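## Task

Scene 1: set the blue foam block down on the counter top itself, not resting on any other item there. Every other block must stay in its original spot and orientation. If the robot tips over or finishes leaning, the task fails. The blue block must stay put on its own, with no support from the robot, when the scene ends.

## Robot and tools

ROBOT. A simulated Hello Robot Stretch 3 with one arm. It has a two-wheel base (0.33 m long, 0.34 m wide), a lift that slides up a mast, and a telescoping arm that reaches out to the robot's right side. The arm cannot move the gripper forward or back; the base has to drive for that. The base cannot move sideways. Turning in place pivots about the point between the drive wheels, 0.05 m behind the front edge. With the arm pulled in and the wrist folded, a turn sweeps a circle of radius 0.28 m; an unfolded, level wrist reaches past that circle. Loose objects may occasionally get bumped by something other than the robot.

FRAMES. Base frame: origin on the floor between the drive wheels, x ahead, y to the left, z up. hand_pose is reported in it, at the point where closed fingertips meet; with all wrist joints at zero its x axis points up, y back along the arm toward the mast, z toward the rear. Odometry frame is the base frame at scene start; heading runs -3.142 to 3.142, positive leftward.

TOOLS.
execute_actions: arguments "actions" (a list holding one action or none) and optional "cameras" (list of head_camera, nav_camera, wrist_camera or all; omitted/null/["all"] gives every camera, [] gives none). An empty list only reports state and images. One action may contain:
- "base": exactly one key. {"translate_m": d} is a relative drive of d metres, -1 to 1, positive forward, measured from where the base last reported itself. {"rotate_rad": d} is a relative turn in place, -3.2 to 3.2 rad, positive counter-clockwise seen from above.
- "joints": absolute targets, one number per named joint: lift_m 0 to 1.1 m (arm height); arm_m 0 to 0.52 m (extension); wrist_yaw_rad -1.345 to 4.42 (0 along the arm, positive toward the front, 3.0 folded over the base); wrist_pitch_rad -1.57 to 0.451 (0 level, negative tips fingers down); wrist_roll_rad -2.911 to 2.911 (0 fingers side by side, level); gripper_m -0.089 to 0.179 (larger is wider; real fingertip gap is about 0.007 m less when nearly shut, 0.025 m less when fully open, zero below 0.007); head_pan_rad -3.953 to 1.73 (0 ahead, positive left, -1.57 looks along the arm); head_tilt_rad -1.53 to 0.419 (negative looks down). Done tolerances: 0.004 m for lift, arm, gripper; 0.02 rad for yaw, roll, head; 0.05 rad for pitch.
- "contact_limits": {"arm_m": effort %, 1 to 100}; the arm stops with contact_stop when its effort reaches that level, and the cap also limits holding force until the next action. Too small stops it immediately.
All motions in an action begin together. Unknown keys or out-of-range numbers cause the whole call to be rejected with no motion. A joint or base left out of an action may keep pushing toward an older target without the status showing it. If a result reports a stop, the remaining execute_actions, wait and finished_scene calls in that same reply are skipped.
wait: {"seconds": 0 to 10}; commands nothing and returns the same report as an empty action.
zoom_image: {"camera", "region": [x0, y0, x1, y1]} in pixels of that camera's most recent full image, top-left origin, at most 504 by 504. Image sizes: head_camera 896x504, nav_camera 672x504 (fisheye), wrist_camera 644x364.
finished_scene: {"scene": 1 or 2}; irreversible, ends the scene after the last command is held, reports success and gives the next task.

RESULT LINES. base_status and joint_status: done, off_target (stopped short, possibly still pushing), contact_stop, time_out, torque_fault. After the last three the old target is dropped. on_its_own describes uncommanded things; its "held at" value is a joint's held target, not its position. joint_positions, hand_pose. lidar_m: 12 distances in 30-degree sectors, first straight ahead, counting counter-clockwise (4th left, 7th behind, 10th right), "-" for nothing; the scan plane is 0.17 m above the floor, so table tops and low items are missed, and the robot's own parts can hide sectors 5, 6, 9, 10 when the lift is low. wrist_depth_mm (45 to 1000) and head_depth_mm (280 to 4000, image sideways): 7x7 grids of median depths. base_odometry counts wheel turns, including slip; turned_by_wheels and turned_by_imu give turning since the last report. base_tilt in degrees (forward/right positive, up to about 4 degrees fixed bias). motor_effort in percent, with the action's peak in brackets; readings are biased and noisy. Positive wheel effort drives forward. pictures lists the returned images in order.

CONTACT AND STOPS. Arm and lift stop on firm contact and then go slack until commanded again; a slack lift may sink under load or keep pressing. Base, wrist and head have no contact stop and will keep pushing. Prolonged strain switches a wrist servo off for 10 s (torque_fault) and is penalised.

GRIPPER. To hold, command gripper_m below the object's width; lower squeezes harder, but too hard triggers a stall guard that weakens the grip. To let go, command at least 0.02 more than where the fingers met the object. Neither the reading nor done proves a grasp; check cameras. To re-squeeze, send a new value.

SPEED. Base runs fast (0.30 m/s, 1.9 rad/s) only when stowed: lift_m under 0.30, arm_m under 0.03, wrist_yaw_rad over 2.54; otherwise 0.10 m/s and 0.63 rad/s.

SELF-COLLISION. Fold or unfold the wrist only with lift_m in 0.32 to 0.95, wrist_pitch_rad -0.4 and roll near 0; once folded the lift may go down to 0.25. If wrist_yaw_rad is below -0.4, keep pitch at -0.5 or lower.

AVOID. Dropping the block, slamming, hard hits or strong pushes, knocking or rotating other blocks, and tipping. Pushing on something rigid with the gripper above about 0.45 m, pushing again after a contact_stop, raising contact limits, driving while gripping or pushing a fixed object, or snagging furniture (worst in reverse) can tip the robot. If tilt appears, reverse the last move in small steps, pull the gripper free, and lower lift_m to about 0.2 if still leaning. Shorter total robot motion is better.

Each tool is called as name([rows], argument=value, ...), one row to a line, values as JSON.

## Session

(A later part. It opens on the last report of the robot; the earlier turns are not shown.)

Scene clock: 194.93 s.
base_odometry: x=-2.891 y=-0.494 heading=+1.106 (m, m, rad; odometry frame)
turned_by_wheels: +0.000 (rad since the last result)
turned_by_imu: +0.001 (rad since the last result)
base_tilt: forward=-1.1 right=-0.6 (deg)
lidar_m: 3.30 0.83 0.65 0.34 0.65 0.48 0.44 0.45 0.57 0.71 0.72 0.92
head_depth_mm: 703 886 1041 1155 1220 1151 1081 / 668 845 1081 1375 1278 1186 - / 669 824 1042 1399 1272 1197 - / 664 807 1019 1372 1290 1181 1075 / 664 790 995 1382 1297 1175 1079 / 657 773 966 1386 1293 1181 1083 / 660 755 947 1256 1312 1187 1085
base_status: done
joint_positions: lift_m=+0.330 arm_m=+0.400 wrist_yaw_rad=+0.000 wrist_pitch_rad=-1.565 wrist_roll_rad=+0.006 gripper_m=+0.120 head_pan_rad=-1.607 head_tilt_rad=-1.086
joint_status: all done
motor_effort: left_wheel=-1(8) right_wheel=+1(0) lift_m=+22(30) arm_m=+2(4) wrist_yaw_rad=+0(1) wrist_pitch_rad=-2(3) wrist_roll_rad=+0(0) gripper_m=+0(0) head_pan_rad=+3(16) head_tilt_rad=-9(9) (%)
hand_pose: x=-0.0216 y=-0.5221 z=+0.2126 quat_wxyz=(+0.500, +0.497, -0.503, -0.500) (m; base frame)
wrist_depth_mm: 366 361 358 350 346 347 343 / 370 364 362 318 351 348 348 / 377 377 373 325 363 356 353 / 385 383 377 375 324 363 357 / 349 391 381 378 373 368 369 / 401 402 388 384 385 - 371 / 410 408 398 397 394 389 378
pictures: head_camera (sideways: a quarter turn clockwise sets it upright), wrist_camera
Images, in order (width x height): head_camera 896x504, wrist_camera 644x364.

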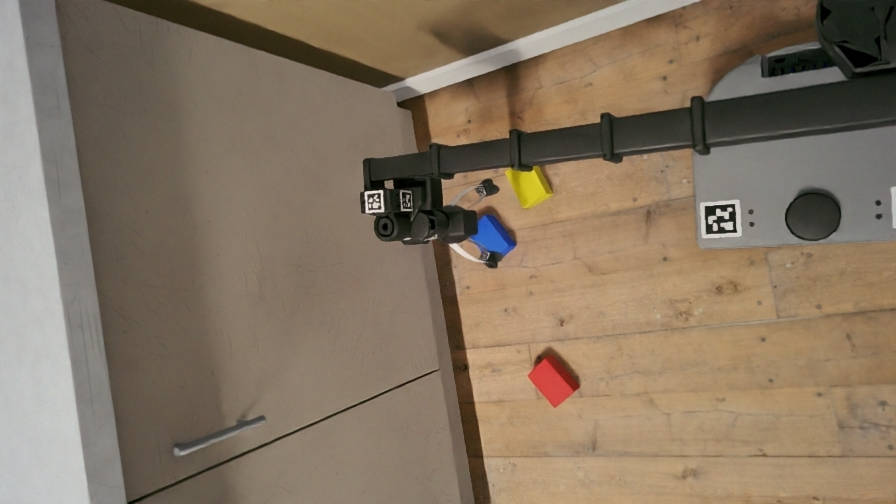

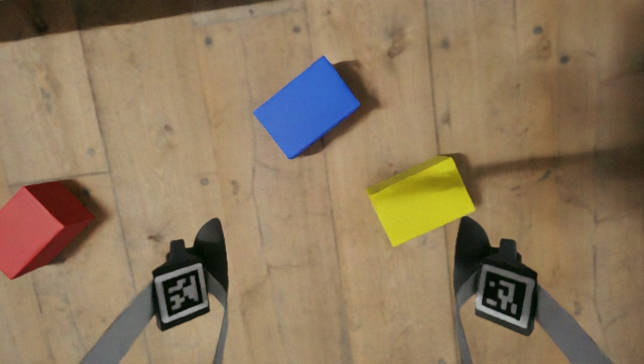

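execute_actions([
  {"base": {"translate_m": -0.05}, "joints": {"arm_m": 0.344, "lift_m": 0.22, "wrist_yaw_rad": 0.63, "wrist_pitch_rad": -0.9, "gripper_m": 0.15}},
], cameras=["head_camera", "wrist_camera"])

Scene clock: 264.77 s.
base_odometry: x=-2.913 y=-0.538 heading=+1.106 (m, m, rad; odometry frame)
turned_by_wheels: +0.000 (rad since the last result)
turned_by_imu: +0.001 (rad since the last result)
base_tilt: forward=-1.2 right=-0.7 (deg)
lidar_m: 3.34 0.87 0.65 0.34 0.63 0.42 0.39 0.40 0.51 0.72 0.73 0.92
head_depth_mm: 730 849 951 1028 1128 1131 - / 676 848 1123 1359 1280 1190 - / 671 828 1060 1408 1282 1198 - / 668 813 1031 1353 1292 1188 1070 / 666 794 1005 1383 1287 1178 1076 / 658 780 976 1386 1285 1186 1082 / 660 761 953 1265 1309 1188 1085
base_status: done
joint_positions: lift_m=+0.220 arm_m=+0.344 wrist_yaw_rad=+0.628 wrist_pitch_rad=-0.914 wrist_roll_rad=+0.006 gripper_m=+0.150 head_pan_rad=-1.607 head_tilt_rad=-1.086
joint_status: all done
motor_effort: left_wheel=-2(9) right_wheel=+1(4) lift_m=+22(23) arm_m=-3(3) wrist_yaw_rad=+2(4) wrist_pitch_rad=+7(8) wrist_roll_rad=+0(0) gripper_m=+0(94) head_pan_rad=+3(3) head_tilt_rad=-10(9) (%)
hand_pose: x=+0.0592 y=-0.6005 z=+0.1413 quat_wxyz=(+0.699, +0.493, -0.509, -0.102) (m; base frame)
wrist_depth_mm: 510 458 348 212 180 157 138 / 452 447 419 341 211 176 153 / 404 399 392 382 328 273 173 / 320 358 355 350 345 320 266 / 323 332 324 321 317 316 298 / 307 309 299 254 281 288 286 / 284 276 278 268 268 266 263
pictures: head_camera (sideways: a quarter turn clockwise sets it upright), wrist_camera
Images, in order (width x height): head_camera 896x504, wrist_camera 644x364.

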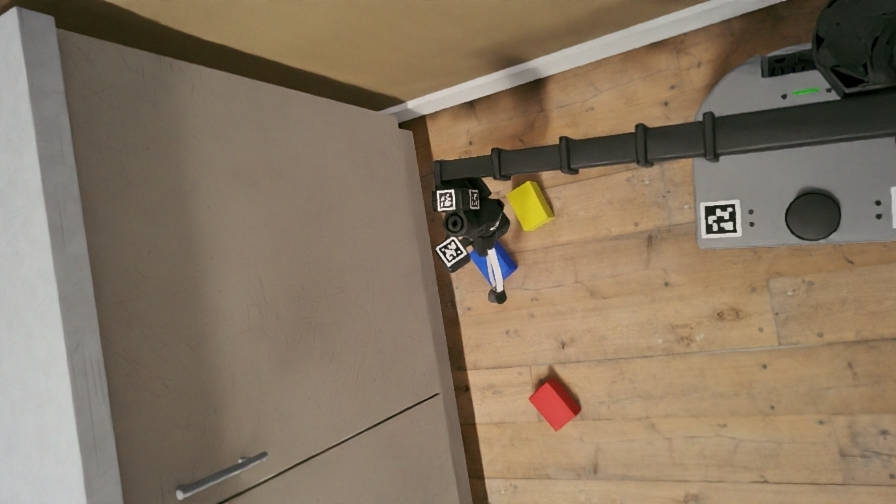

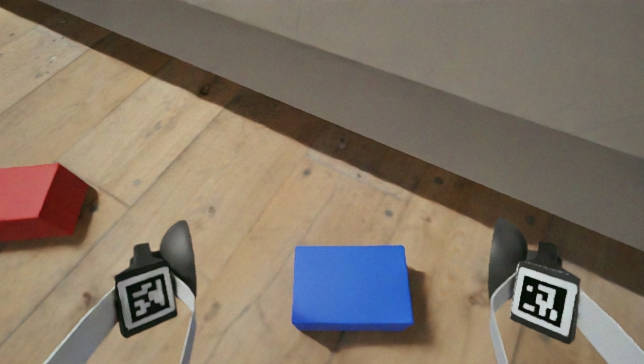

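execute_actions([
  {"joints": {"lift_m": 0.14}},
], cameras=["head_camera", "wrist_camera"])

Scene clock: 271.37 s.
base_odometry: x=-2.913 y=-0.538 heading=+1.106 (m, m, rad; odometry frame)
turned_by_wheels: +0.000 (rad since the last result)
turned_by_imu: +0.001 (rad since the last result)
base_tilt: forward=-1.2 right=-0.7 (deg)
lidar_m: 3.34 0.87 0.65 0.34 0.63 0.42 0.39 0.40 0.51 0.72 0.73 0.92
head_depth_mm: 728 852 949 1032 1128 1126 1082 / 675 852 1122 1353 1277 1189 - / 670 832 1061 1426 1284 1194 - / 667 812 1030 1387 1287 1184 1070 / 667 795 1003 1381 1296 1179 1074 / 660 779 977 1388 1289 1181 1082 / 661 759 951 1262 1316 1188 1091
base_status: not commanded
joint_positions: lift_m=+0.140 arm_m=+0.344 wrist_yaw_rad=+0.628 wrist_pitch_rad=-0.914 wrist_roll_rad=+0.006 gripper_m=+0.150 head_pan_rad=-1.607 head_tilt_rad=-1.086
joint_status: all done
motor_effort: left_wheel=-2(2) right_wheel=+1(0) lift_m=+22(22) arm_m=-2(2) wrist_yaw_rad=+2(2) wrist_pitch_rad=+7(7) wrist_roll_rad=+0(0) gripper_m=+0(0) head_pan_rad=+3(3) head_tilt_rad=-10(9) (%)
hand_pose: x=+0.0593 y=-0.6006 z=+0.0614 quat_wxyz=(+0.699, +0.492, -0.509, -0.102) (m; base frame)
wrist_depth_mm: 378 368 347 286 242 210 187 / 333 327 323 312 277 237 207 / 300 293 287 283 280 266 233 / 268 266 265 258 254 250 245 / 246 247 239 189 189 233 228 / 227 229 220 175 174 214 210 / 213 205 204 202 200 195 195
pictures: head_camera (sideways: a quarter turn clockwise sets it upright), wrist_camera
Images, in order (width x height): head_camera 896x504, wrist_camera 644x364.

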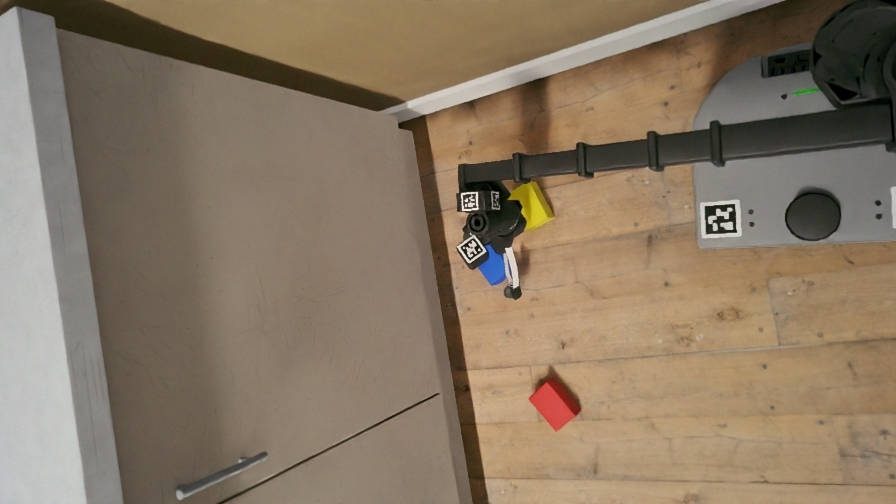

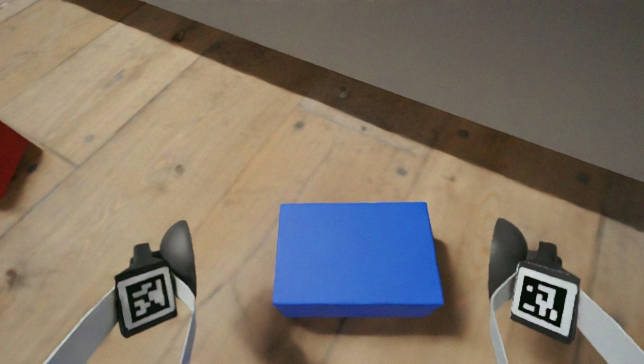

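execute_actions([
  {"joints": {"lift_m": 0.097, "arm_m": 0.354}},
], cameras=["wrist_camera"])

Scene clock: 287.93 s.
base_odometry: x=-2.913 y=-0.538 heading=+1.106 (m, m, rad; odometry frame)
turned_by_wheels: +0.000 (rad since the last result)
turned_by_imu: +0.001 (rad since the last result)
base_tilt: forward=-1.1 right=-0.4 (deg)
lidar_m: 3.32 0.87 0.65 0.34 0.63 0.42 0.40 0.40 0.51 0.72 0.73 0.93
head_depth_mm: 729 854 949 1030 1129 1127 1070 / 675 850 1120 1355 1276 1189 - / 670 830 1058 1418 1282 1201 - / 668 813 1026 1397 1290 1188 1072 / 667 794 1004 1383 1292 1180 1077 / 660 779 979 1389 1294 1181 1082 / 661 761 951 1264 1316 1194 1088
base_status: not commanded
joint_positions: lift_m=+0.097 arm_m=+0.354 wrist_yaw_rad=+0.629 wrist_pitch_rad=-0.913 wrist_roll_rad=+0.006 gripper_m=+0.150 head_pan_rad=-1.607 head_tilt_rad=-1.086
joint_status: all done
motor_effort: left_wheel=-2(2) right_wheel=+1(0) lift_m=+22(22) arm_m=+2(2) wrist_yaw_rad=+2(3) wrist_pitch_rad=+7(7) wrist_roll_rad=+0(0) gripper_m=+0(0) head_pan_rad=+3(3) head_tilt_rad=-10(9) (%)
hand_pose: x=+0.0593 y=-0.6100 z=+0.0184 quat_wxyz=(+0.699, +0.492, -0.509, -0.102) (m; base frame)
wrist_depth_mm: 308 301 294 273 232 201 179 / 272 266 262 258 249 227 198 / 242 239 233 230 227 223 214 / 219 217 212 157 198 204 199 / 199 200 191 144 142 189 184 / 183 184 174 132 131 173 171 / 172 165 166 161 160 159 158
pictures: wrist_camera
Images, in order (width x height): wrist_camera 644x364.

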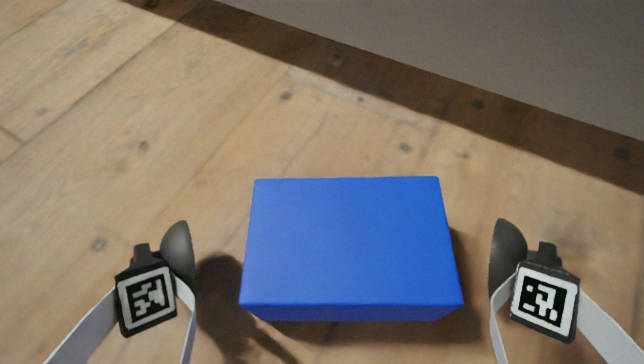

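execute_actions([
  {"joints": {"lift_m": 0.085}},
], cameras=[])

execute_actions([
  {"joints": {"gripper_m": 0.06}},
], cameras=["head_camera", "wrist_camera"])

Scene clock: 297.63 s.
base_odometry: x=-2.913 y=-0.538 heading=+1.105 (m, m, rad; odometry frame)
turned_by_wheels: +0.000 (rad since the last result)
turned_by_imu: +0.001 (rad since the last result)
base_tilt: forward=-1.1 right=-0.6 (deg)
lidar_m: 3.33 0.87 0.65 0.34 0.63 0.43 0.39 0.40 0.51 0.72 0.73 0.93
head_depth_mm: 729 853 947 1030 1127 1128 1066 / 676 851 1120 1353 1276 1190 - / 671 831 1058 1422 1276 1198 - / 667 816 1032 1403 1286 1187 1071 / 667 796 1004 1386 1302 1180 1073 / 662 781 978 1388 1289 1189 1085 / 662 759 952 1267 1312 1191 1086
base_status: not commanded
joint_positions: lift_m=+0.088 arm_m=+0.354 wrist_yaw_rad=+0.629 wrist_pitch_rad=-0.908 wrist_roll_rad=+0.006 gripper_m=+0.150 head_pan_rad=-1.607 head_tilt_rad=-1.086
joint_status: lift_m contact_stop (moved -0.009 of -0.012)
on_its_own: lift_m is slack since a contact_stop, until your next command for it
motor_effort: left_wheel=-8(8) right_wheel=+8(10) lift_m=+26(25) arm_m=+2(2) wrist_yaw_rad=+2(2) wrist_pitch_rad=+4(7) wrist_roll_rad=+0(0) gripper_m=-1(2) head_pan_rad=+3(3) head_tilt_rad=-9(9) (%)
hand_pose: x=+0.0601 y=-0.6110 z=+0.0101 quat_wxyz=(+0.699, +0.491, -0.510, -0.100) (m; base frame)
wrist_depth_mm: 294 294 288 268 231 200 177 / 263 259 251 250 243 225 197 / 232 230 228 223 218 215 208 / 208 208 205 150 148 195 193 / 190 191 184 136 134 181 177 / 176 - 167 126 124 165 163 / 165 159 158 155 153 153 150
pictures: none
No camera images: the call's "cameras" was empty. Leave "cameras" out to get every camera's image.

not run: a stop came earlier in this reply.

Fingertips touched the floor; raise slightly and close.

execute_actions([
  {"joints": {"lift_m": 0.102}},
], cameras=[])

execute_actions([
  {"joints": {"gripper_m": 0.06}},
], cameras=["head_camera", "wrist_camera"])

Scene clock: 302.77 s.
base_odometry: x=-2.913 y=-0.538 heading=+1.106 (m, m, rad; odometry frame)
turned_by_wheels: +0.000 (rad since the last result)
turned_by_imu: +0.002 (rad since the last result)
base_tilt: forward=-1.1 right=-0.6 (deg)
lidar_m: 3.34 0.87 0.65 0.34 0.64 0.42 0.39 0.40 0.51 0.72 0.73 0.92
head_depth_mm: 728 853 950 1034 1129 1125 1085 / 676 851 1123 1362 1276 1186 - / 671 833 1064 1426 1283 1201 - / 666 813 1032 1393 1286 1186 1076 / 667 796 1002 1380 1304 1179 1075 / 661 778 976 1388 1289 1182 1079 / 659 762 951 1269 1319 1188 1086
base_status: not commanded
joint_positions: lift_m=+0.102 arm_m=+0.354 wrist_yaw_rad=+0.629 wrist_pitch_rad=-0.909 wrist_roll_rad=+0.006 gripper_m=+0.150 head_pan_rad=-1.607 head_tilt_rad=-1.086
joint_status: all done
motor_effort: left_wheel=-3(8) right_wheel=+2(7) lift_m=+32(34) arm_m=+2(2) wrist_yaw_rad=+1(1) wrist_pitch_rad=+5(5) wrist_roll_rad=+0(0) gripper_m=+0(1) head_pan_rad=+3(3) head_tilt_rad=-10(9) (%)
hand_pose: x=+0.0599 y=-0.6107 z=+0.0235 quat_wxyz=(+0.699, +0.492, -0.510, -0.100) (m; base frame)
wrist_depth_mm: 320 310 304 273 232 202 178 / 279 275 269 264 254 227 198 / 249 246 241 238 233 230 217 / 226 223 219 216 211 209 206 / 205 204 195 149 149 195 189 / 188 189 179 138 135 178 174 / 176 170 169 166 163 163 161
pictures: none
No camera images: the call's "cameras" was empty. Leave "cameras" out to get every camera's image.

Scene clock: 304.17 s.
base_odometry: x=-2.913 y=-0.538 heading=+1.106 (m, m, rad; odometry frame)
turned_by_wheels: +0.000 (rad since the last result)
turned_by_imu: +0.000 (rad since the last result)
base_tilt: forward=-1.3 right=-0.6 (deg)
lidar_m: 3.34 0.87 0.65 0.34 0.63 0.42 0.39 0.40 0.51 0.72 0.73 0.93
head_depth_mm: 729 854 948 1029 1132 1129 1083 / 675 849 1118 1359 1278 1189 - / 670 831 1059 1420 1290 1196 - / 668 812 1031 1412 1286 1185 1074 / 666 795 1003 1383 1298 1177 1076 / 660 780 978 1386 1282 1184 1079 / 661 762 952 1264 1311 1191 1088
base_status: not commanded
joint_positions: lift_m=+0.102 arm_m=+0.354 wrist_yaw_rad=+0.629 wrist_pitch_rad=-0.909 wrist_roll_rad=+0.006 gripper_m=+0.061 head_pan_rad=-1.607 head_tilt_rad=-1.086
joint_status: all done
motor_effort: left_wheel=-2(3) right_wheel=+2(2) lift_m=+32(33) arm_m=+2(2) wrist_yaw_rad=+1(1) wrist_pitch_rad=+5(5) wrist_roll_rad=+0(0) gripper_m=-14(100) head_pan_rad=+3(3) head_tilt_rad=-10(9) (%)
hand_pose: x=+0.0599 y=-0.6107 z=+0.0235 quat_wxyz=(+0.699, +0.492, -0.510, -0.100) (m; base frame)
wrist_depth_mm: 317 312 300 273 232 202 178 / 280 273 268 265 255 227 197 / 249 244 241 238 235 229 218 / 225 222 218 216 212 209 206 / 205 202 154 147 146 193 190 / 189 187 139 135 135 179 175 / 174 171 168 165 164 163 163
pictures: head_camera (sideways: a quarter turn clockwise sets it upright), wrist_camera
Images, in order (width x height): head_camera 896x504, wrist_camera 644x364.

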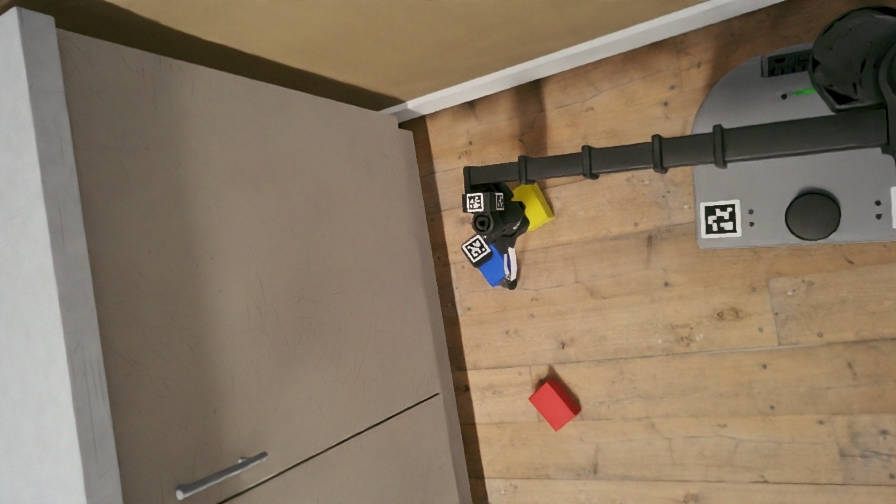

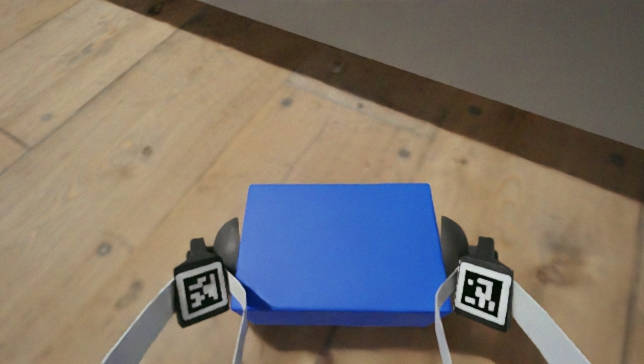

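execute_actions([
  {"joints": {"lift_m": 0.2, "gripper_m": 0.05}},
], cameras=["wrist_camera"])

execute_actions([
  {"joints": {"lift_m": 1.09, "arm_m": 0.26, "wrist_yaw_rad": 0.0, "head_tilt_rad": -0.5}},
])

Scene clock: 311.67 s.
base_odometry: x=-2.913 y=-0.538 heading=+1.106 (m, m, rad; odometry frame)
turned_by_wheels: +0.000 (rad since the last result)
turned_by_imu: +0.001 (rad since the last result)
base_tilt: forward=-1.2 right=-0.5 (deg)
lidar_m: 3.33 0.87 0.65 0.34 0.63 0.43 0.39 0.40 0.51 0.72 0.73 0.93
head_depth_mm: 728 853 950 1033 1131 1126 - / 675 853 1118 1354 1280 1187 - / 670 833 1060 1405 1280 1193 - / 667 813 1031 1287 1290 1183 1070 / 668 796 1005 1384 1298 1177 1075 / 660 781 977 1387 1285 1182 1083 / 660 760 952 1265 1320 1187 1087
base_status: not commanded
joint_positions: lift_m=+0.200 arm_m=+0.354 wrist_yaw_rad=+0.629 wrist_pitch_rad=-0.910 wrist_roll_rad=+0.006 gripper_m=+0.051 head_pan_rad=-1.607 head_tilt_rad=-1.086
joint_status: all done
motor_effort: left_wheel=-3(3) right_wheel=+2(1) lift_m=+32(34) arm_m=+2(2) wrist_yaw_rad=+1(1) wrist_pitch_rad=+5(5) wrist_roll_rad=+0(0) gripper_m=-17(68) head_pan_rad=+3(3) head_tilt_rad=-9(9) (%)
hand_pose: x=+0.0598 y=-0.6105 z=+0.1213 quat_wxyz=(+0.699, +0.492, -0.509, -0.101) (m; base frame)
wrist_depth_mm: 482 427 335 200 169 147 130 / 428 419 392 323 268 166 145 / 381 373 366 356 316 259 220 / 327 339 335 327 321 305 253 / 306 309 153 147 145 293 284 / 288 286 138 136 134 272 267 / 265 261 257 254 251 249 248
pictures: wrist_camera
Images, in order (width x height): wrist_camera 644x364.

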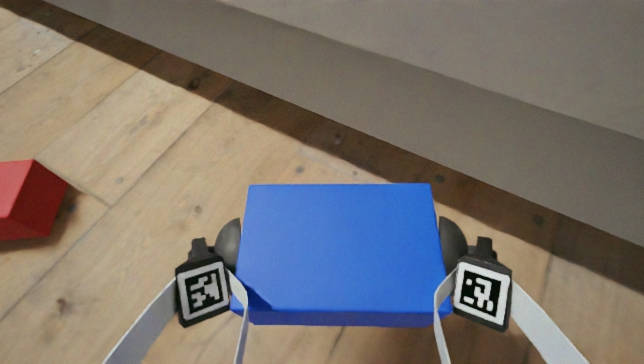

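Scene clock: 320.60 s.
base_odometry: x=-2.913 y=-0.538 heading=+1.106 (m, m, rad; odometry frame)
turned_by_wheels: +0.000 (rad since the last result)
turned_by_imu: +0.003 (rad since the last result)
base_tilt: forward=-1.2 right=-0.6 (deg)
lidar_m: 3.34 0.87 0.65 0.34 0.63 0.43 0.40 0.40 0.51 0.72 0.73 0.93
head_depth_mm: 770 815 838 844 901 966 1022 / 953 - 1092 838 895 1027 1189 / 1527 - - 813 879 1003 1194 / 2467 3565 3816 553 862 978 1171 / 3409 3667 3528 827 844 959 1110 / 3326 3636 3855 837 830 939 1077 / 3266 3522 3705 845 807 918 1055
base_status: not commanded
joint_positions: lift_m=+1.090 arm_m=+0.260 wrist_yaw_rad=+0.001 wrist_pitch_rad=-0.910 wrist_roll_rad=+0.006 gripper_m=+0.051 head_pan_rad=-1.607 head_tilt_rad=-0.507
joint_status: all done
motor_effort: left_wheel=-3(3) right_wheel=+1(2) lift_m=+33(34) arm_m=-2(2) wrist_yaw_rad=+0(2) wrist_pitch_rad=+5(6) wrist_roll_rad=+0(0) gripper_m=-18(17) head_pan_rad=+3(2) head_tilt_rad=+5(48) (%)
hand_pose: x=-0.0214 y=-0.5434 z=+1.0113 quat_wxyz=(+0.634, +0.310, -0.636, -0.312) (m; base frame)
wrist_depth_mm: 451 441 435 420 416 419 354 / 394 387 380 376 367 359 353 / 353 348 347 349 351 365 363 / 381 419 426 421 453 512 377 / 515 540 154 148 145 555 384 / 737 767 137 135 134 508 392 / - - - - - 674 386
pictures: head_camera (sideways: a quarter turn clockwise sets it upright), nav_camera (sideways: a quarter turn counterclockwise sets it upright), wrist_camera
Images, in order (width x height): head_camera 896x504, nav_camera 672x504, wrist_camera 644x364.

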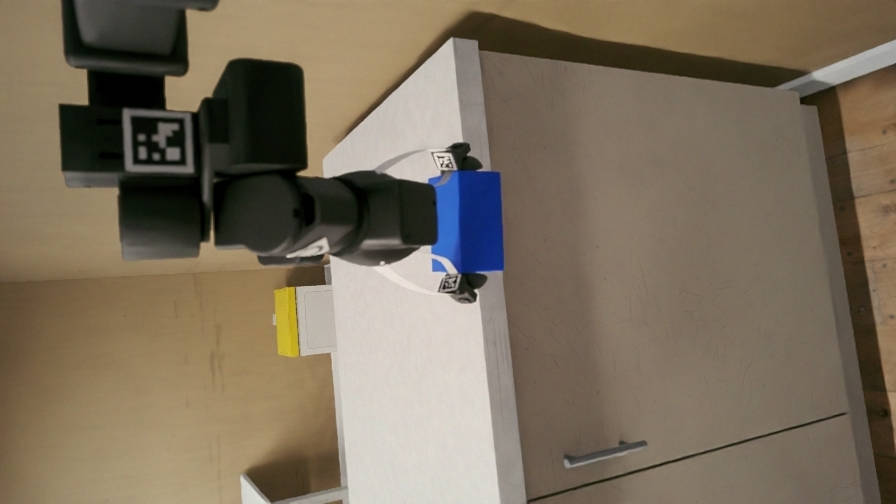

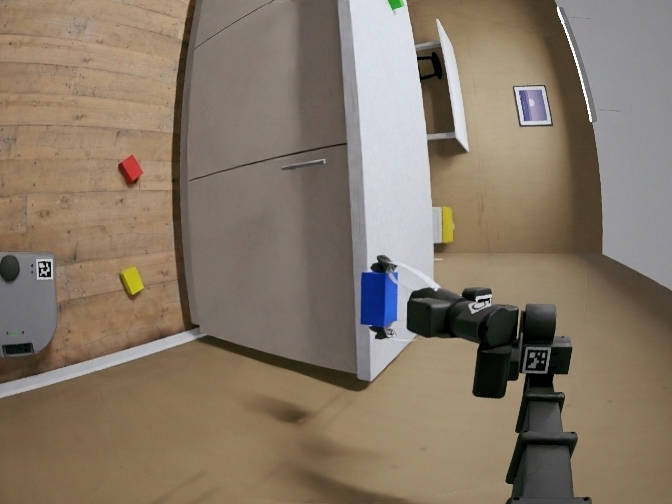

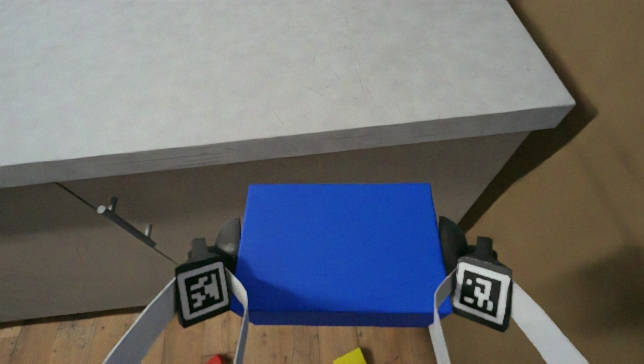

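execute_actions([
  {"joints": {"lift_m": 1.045, "arm_m": 0.52}},
], cameras=["head_camera", "wrist_camera"])

Scene clock: 331.10 s.
base_odometry: x=-2.913 y=-0.538 heading=+1.106 (m, m, rad; odometry frame)
turned_by_wheels: +0.000 (rad since the last result)
turned_by_imu: +0.002 (rad since the last result)
base_tilt: forward=-1.3 right=-0.5 (deg)
lidar_m: 3.33 0.87 0.65 0.34 0.63 0.43 0.39 0.40 0.51 0.72 0.73 0.92
head_depth_mm: 779 794 892 844 903 969 1021 / 1007 1108 1112 833 895 1027 1191 / 1425 1378 1293 817 879 1002 1193 / 2457 3238 2505 790 860 981 1166 / 3370 3703 3541 829 848 959 1107 / 3359 3577 3841 837 830 938 1077 / 3260 3552 3766 845 809 923 1050
base_status: not commanded
joint_positions: lift_m=+1.045 arm_m=+0.520 wrist_yaw_rad=+0.000 wrist_pitch_rad=-0.911 wrist_roll_rad=+0.006 gripper_m=+0.051 head_pan_rad=-1.607 head_tilt_rad=-0.507
joint_status: all done
motor_effort: left_wheel=-2(3) right_wheel=+2(2) lift_m=+22(30) arm_m=+2(4) wrist_yaw_rad=+1(1) wrist_pitch_rad=+6(6) wrist_roll_rad=+0(0) gripper_m=-17(18) head_pan_rad=+3(3) head_tilt_rad=+5(5) (%)
hand_pose: x=-0.0216 y=-0.8027 z=+0.9668 quat_wxyz=(+0.633, +0.310, -0.637, -0.312) (m; base frame)
wrist_depth_mm: 371 364 357 350 345 339 321 / 330 320 317 310 305 300 303 / 292 287 283 279 275 268 272 / 265 259 258 253 249 244 244 / 243 237 154 147 145 226 223 / 220 219 138 136 134 210 206 / 205 202 199 196 193 191 192
pictures: head_camera (sideways: a quarter turn clockwise sets it upright), wrist_camera
Images, in order (width x height): head_camera 896x504, wrist_camera 644x364.

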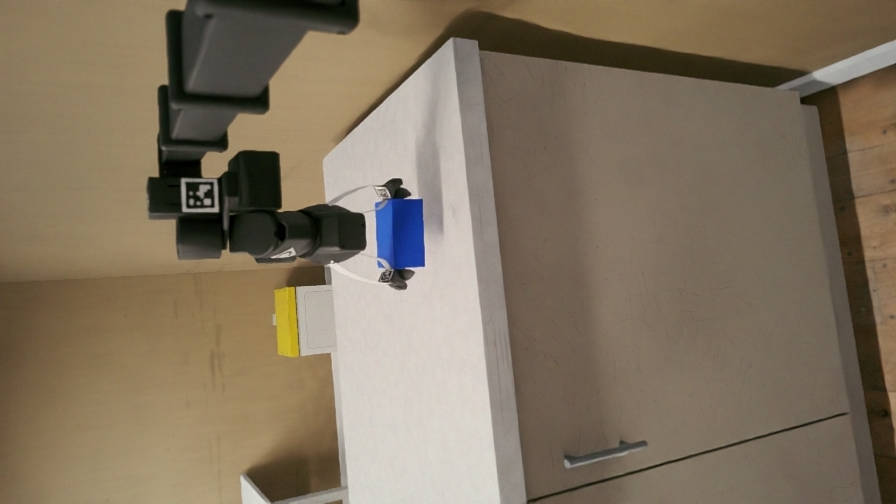

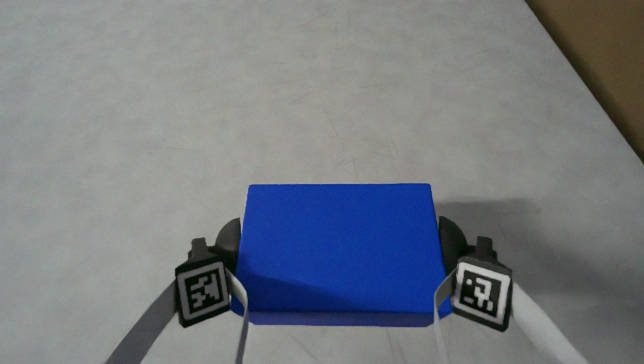

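execute_actions([
  {"joints": {"lift_m": 1.014}},
], cameras=[])

execute_actions([
  {"joints": {"gripper_m": 0.15}},
], cameras=["wrist_camera"])

execute_actions([
  {"joints": {"lift_m": 1.09}},
], cameras=["head_camera", "wrist_camera"])

Scene clock: 348.40 s.
base_odometry: x=-2.913 y=-0.538 heading=+1.106 (m, m, rad; odometry frame)
turned_by_wheels: +0.000 (rad since the last result)
turned_by_imu: +0.001 (rad since the last result)
base_tilt: forward=-1.2 right=-0.6 (deg)
lidar_m: 3.33 0.87 0.65 0.34 0.63 0.43 0.39 0.40 0.51 0.72 0.73 0.93
head_depth_mm: 777 800 - 845 904 966 1020 / 1002 1045 1142 837 896 1023 1189 / 1431 1474 1214 814 879 1002 1191 / 2465 2851 3787 804 861 980 1170 / 3378 3698 3576 828 843 961 1106 / 3333 3587 3811 838 829 939 1080 / 3261 3510 3754 844 807 919 1055
base_status: not commanded
joint_positions: lift_m=+1.014 arm_m=+0.520 wrist_yaw_rad=+0.000 wrist_pitch_rad=-0.911 wrist_roll_rad=+0.006 gripper_m=+0.051 head_pan_rad=-1.607 head_tilt_rad=-0.507
joint_status: all done
motor_effort: left_wheel=-2(2) right_wheel=+2(2) lift_m=+22(23) arm_m=+2(2) wrist_yaw_rad=+1(0) wrist_pitch_rad=+6(6) wrist_roll_rad=+0(0) gripper_m=-18(18) head_pan_rad=+3(3) head_tilt_rad=+5(5) (%)
hand_pose: x=-0.0216 y=-0.8027 z=+0.9358 quat_wxyz=(+0.633, +0.310, -0.637, -0.312) (m; base frame)
wrist_depth_mm: 317 316 308 302 295 291 294 / 282 275 269 266 263 257 256 / 251 246 244 239 237 233 229 / 226 224 219 217 214 211 208 / 207 205 154 147 145 195 191 / 190 188 137 136 134 181 177 / 176 173 170 167 165 165 165
pictures: none
No camera images: the call's "cameras" was empty. Leave "cameras" out to get every camera's image.

Scene clock: 349.90 s.
base_odometry: x=-2.913 y=-0.538 heading=+1.106 (m, m, rad; odometry frame)
turned_by_wheels: +0.000 (rad since the last result)
turned_by_imu: +0.000 (rad since the last result)
base_tilt: forward=-1.1 right=-0.6 (deg)
lidar_m: 3.34 0.87 0.65 0.34 0.63 0.43 0.40 0.40 0.51 0.72 0.73 0.92
head_depth_mm: 775 795 - 846 901 969 1020 / 1007 1044 1138 836 897 1024 1191 / 1429 1469 1213 813 877 999 1188 / 2438 2872 3877 805 862 977 1165 / 3369 3649 3533 827 845 962 1107 / 3336 3604 3821 836 829 939 1078 / 3335 3549 3742 843 807 918 1051
base_status: not commanded
joint_positions: lift_m=+1.014 arm_m=+0.520 wrist_yaw_rad=+0.000 wrist_pitch_rad=-0.911 wrist_roll_rad=+0.006 gripper_m=+0.150 head_pan_rad=-1.607 head_tilt_rad=-0.507
joint_status: all done
motor_effort: left_wheel=-3(2) right_wheel=+2(1) lift_m=+22(22) arm_m=+2(2) wrist_yaw_rad=+0(0) wrist_pitch_rad=+6(6) wrist_roll_rad=+0(0) gripper_m=+0(95) head_pan_rad=+3(3) head_tilt_rad=+5(5) (%)
hand_pose: x=-0.0216 y=-0.8027 z=+0.9358 quat_wxyz=(+0.633, +0.310, -0.637, -0.312) (m; base frame)
wrist_depth_mm: 321 314 308 301 294 290 295 / 282 275 272 267 262 257 254 / 251 247 244 239 235 233 229 / 226 222 220 216 215 210 208 / 207 206 199 151 152 195 191 / 189 191 162 139 139 180 178 / 178 172 171 168 166 165 164
pictures: wrist_camera
Images, in order (width x height): wrist_camera 644x364.

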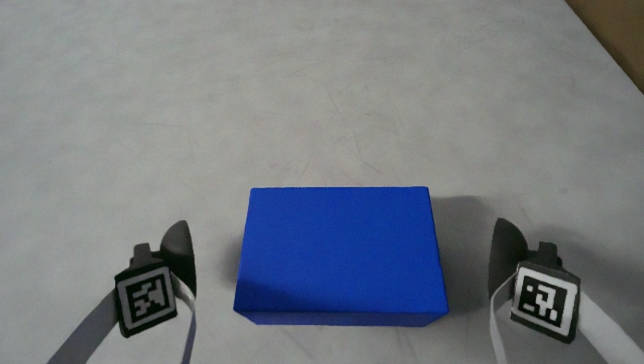

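Scene clock: 351.43 s.
base_odometry: x=-2.913 y=-0.538 heading=+1.106 (m, m, rad; odometry frame)
turned_by_wheels: +0.000 (rad since the last result)
turned_by_imu: +0.000 (rad since the last result)
base_tilt: forward=-1.2 right=-0.6 (deg)
lidar_m: 3.34 0.87 0.65 0.34 0.63 0.42 0.40 0.40 0.51 0.72 0.73 0.92
head_depth_mm: 770 819 843 845 905 968 1021 / 1004 1079 1104 836 897 1021 1187 / 1396 1391 1370 814 877 1002 1190 / 2461 3555 1232 810 861 979 1170 / 3347 3650 3524 826 845 959 1107 / 3353 3631 3851 834 828 938 1078 / 3273 3518 3742 845 807 916 1055
base_status: not commanded
joint_positions: lift_m=+1.090 arm_m=+0.520 wrist_yaw_rad=+0.000 wrist_pitch_rad=-0.911 wrist_roll_rad=+0.006 gripper_m=+0.150 head_pan_rad=-1.607 head_tilt_rad=-0.507
joint_status: all done
motor_effort: left_wheel=-2(2) right_wheel=+2(2) lift_m=+32(34) arm_m=+2(2) wrist_yaw_rad=+1(1) wrist_pitch_rad=+6(6) wrist_roll_rad=+0(0) gripper_m=+0(0) head_pan_rad=+3(3) head_tilt_rad=+5(4) (%)
hand_pose: x=-0.0216 y=-0.8027 z=+1.0112 quat_wxyz=(+0.633, +0.310, -0.637, -0.312) (m; base frame)
wrist_depth_mm: 447 438 431 420 415 412 320 / 394 390 381 376 366 367 328 / 355 347 342 336 328 325 321 / 316 314 309 302 300 298 301 / 288 288 283 278 273 275 267 / 265 266 261 212 245 251 248 / 250 240 239 231 232 230 230
pictures: head_camera (sideways: a quarter turn clockwise sets it upright), wrist_camera
Images, in order (width x height): head_camera 896x504, wrist_camera 644x364.

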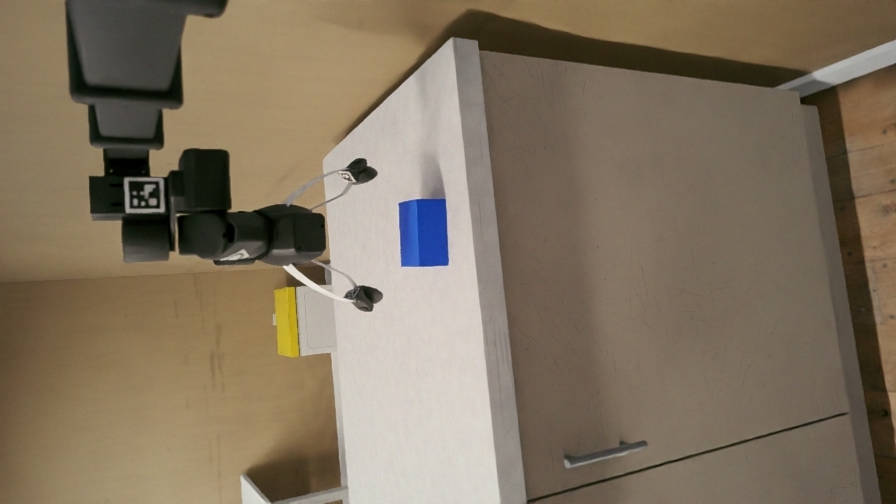

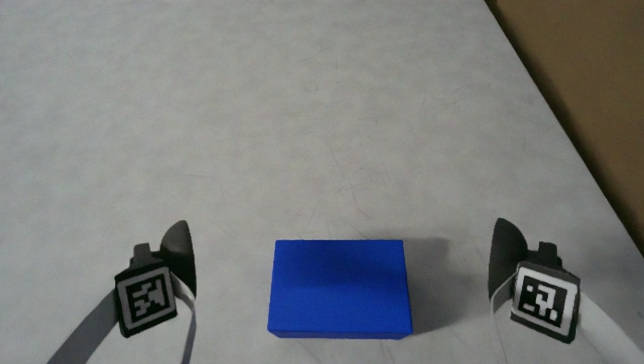

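finished_scene(scene=1)

The scene is finished: the task was done.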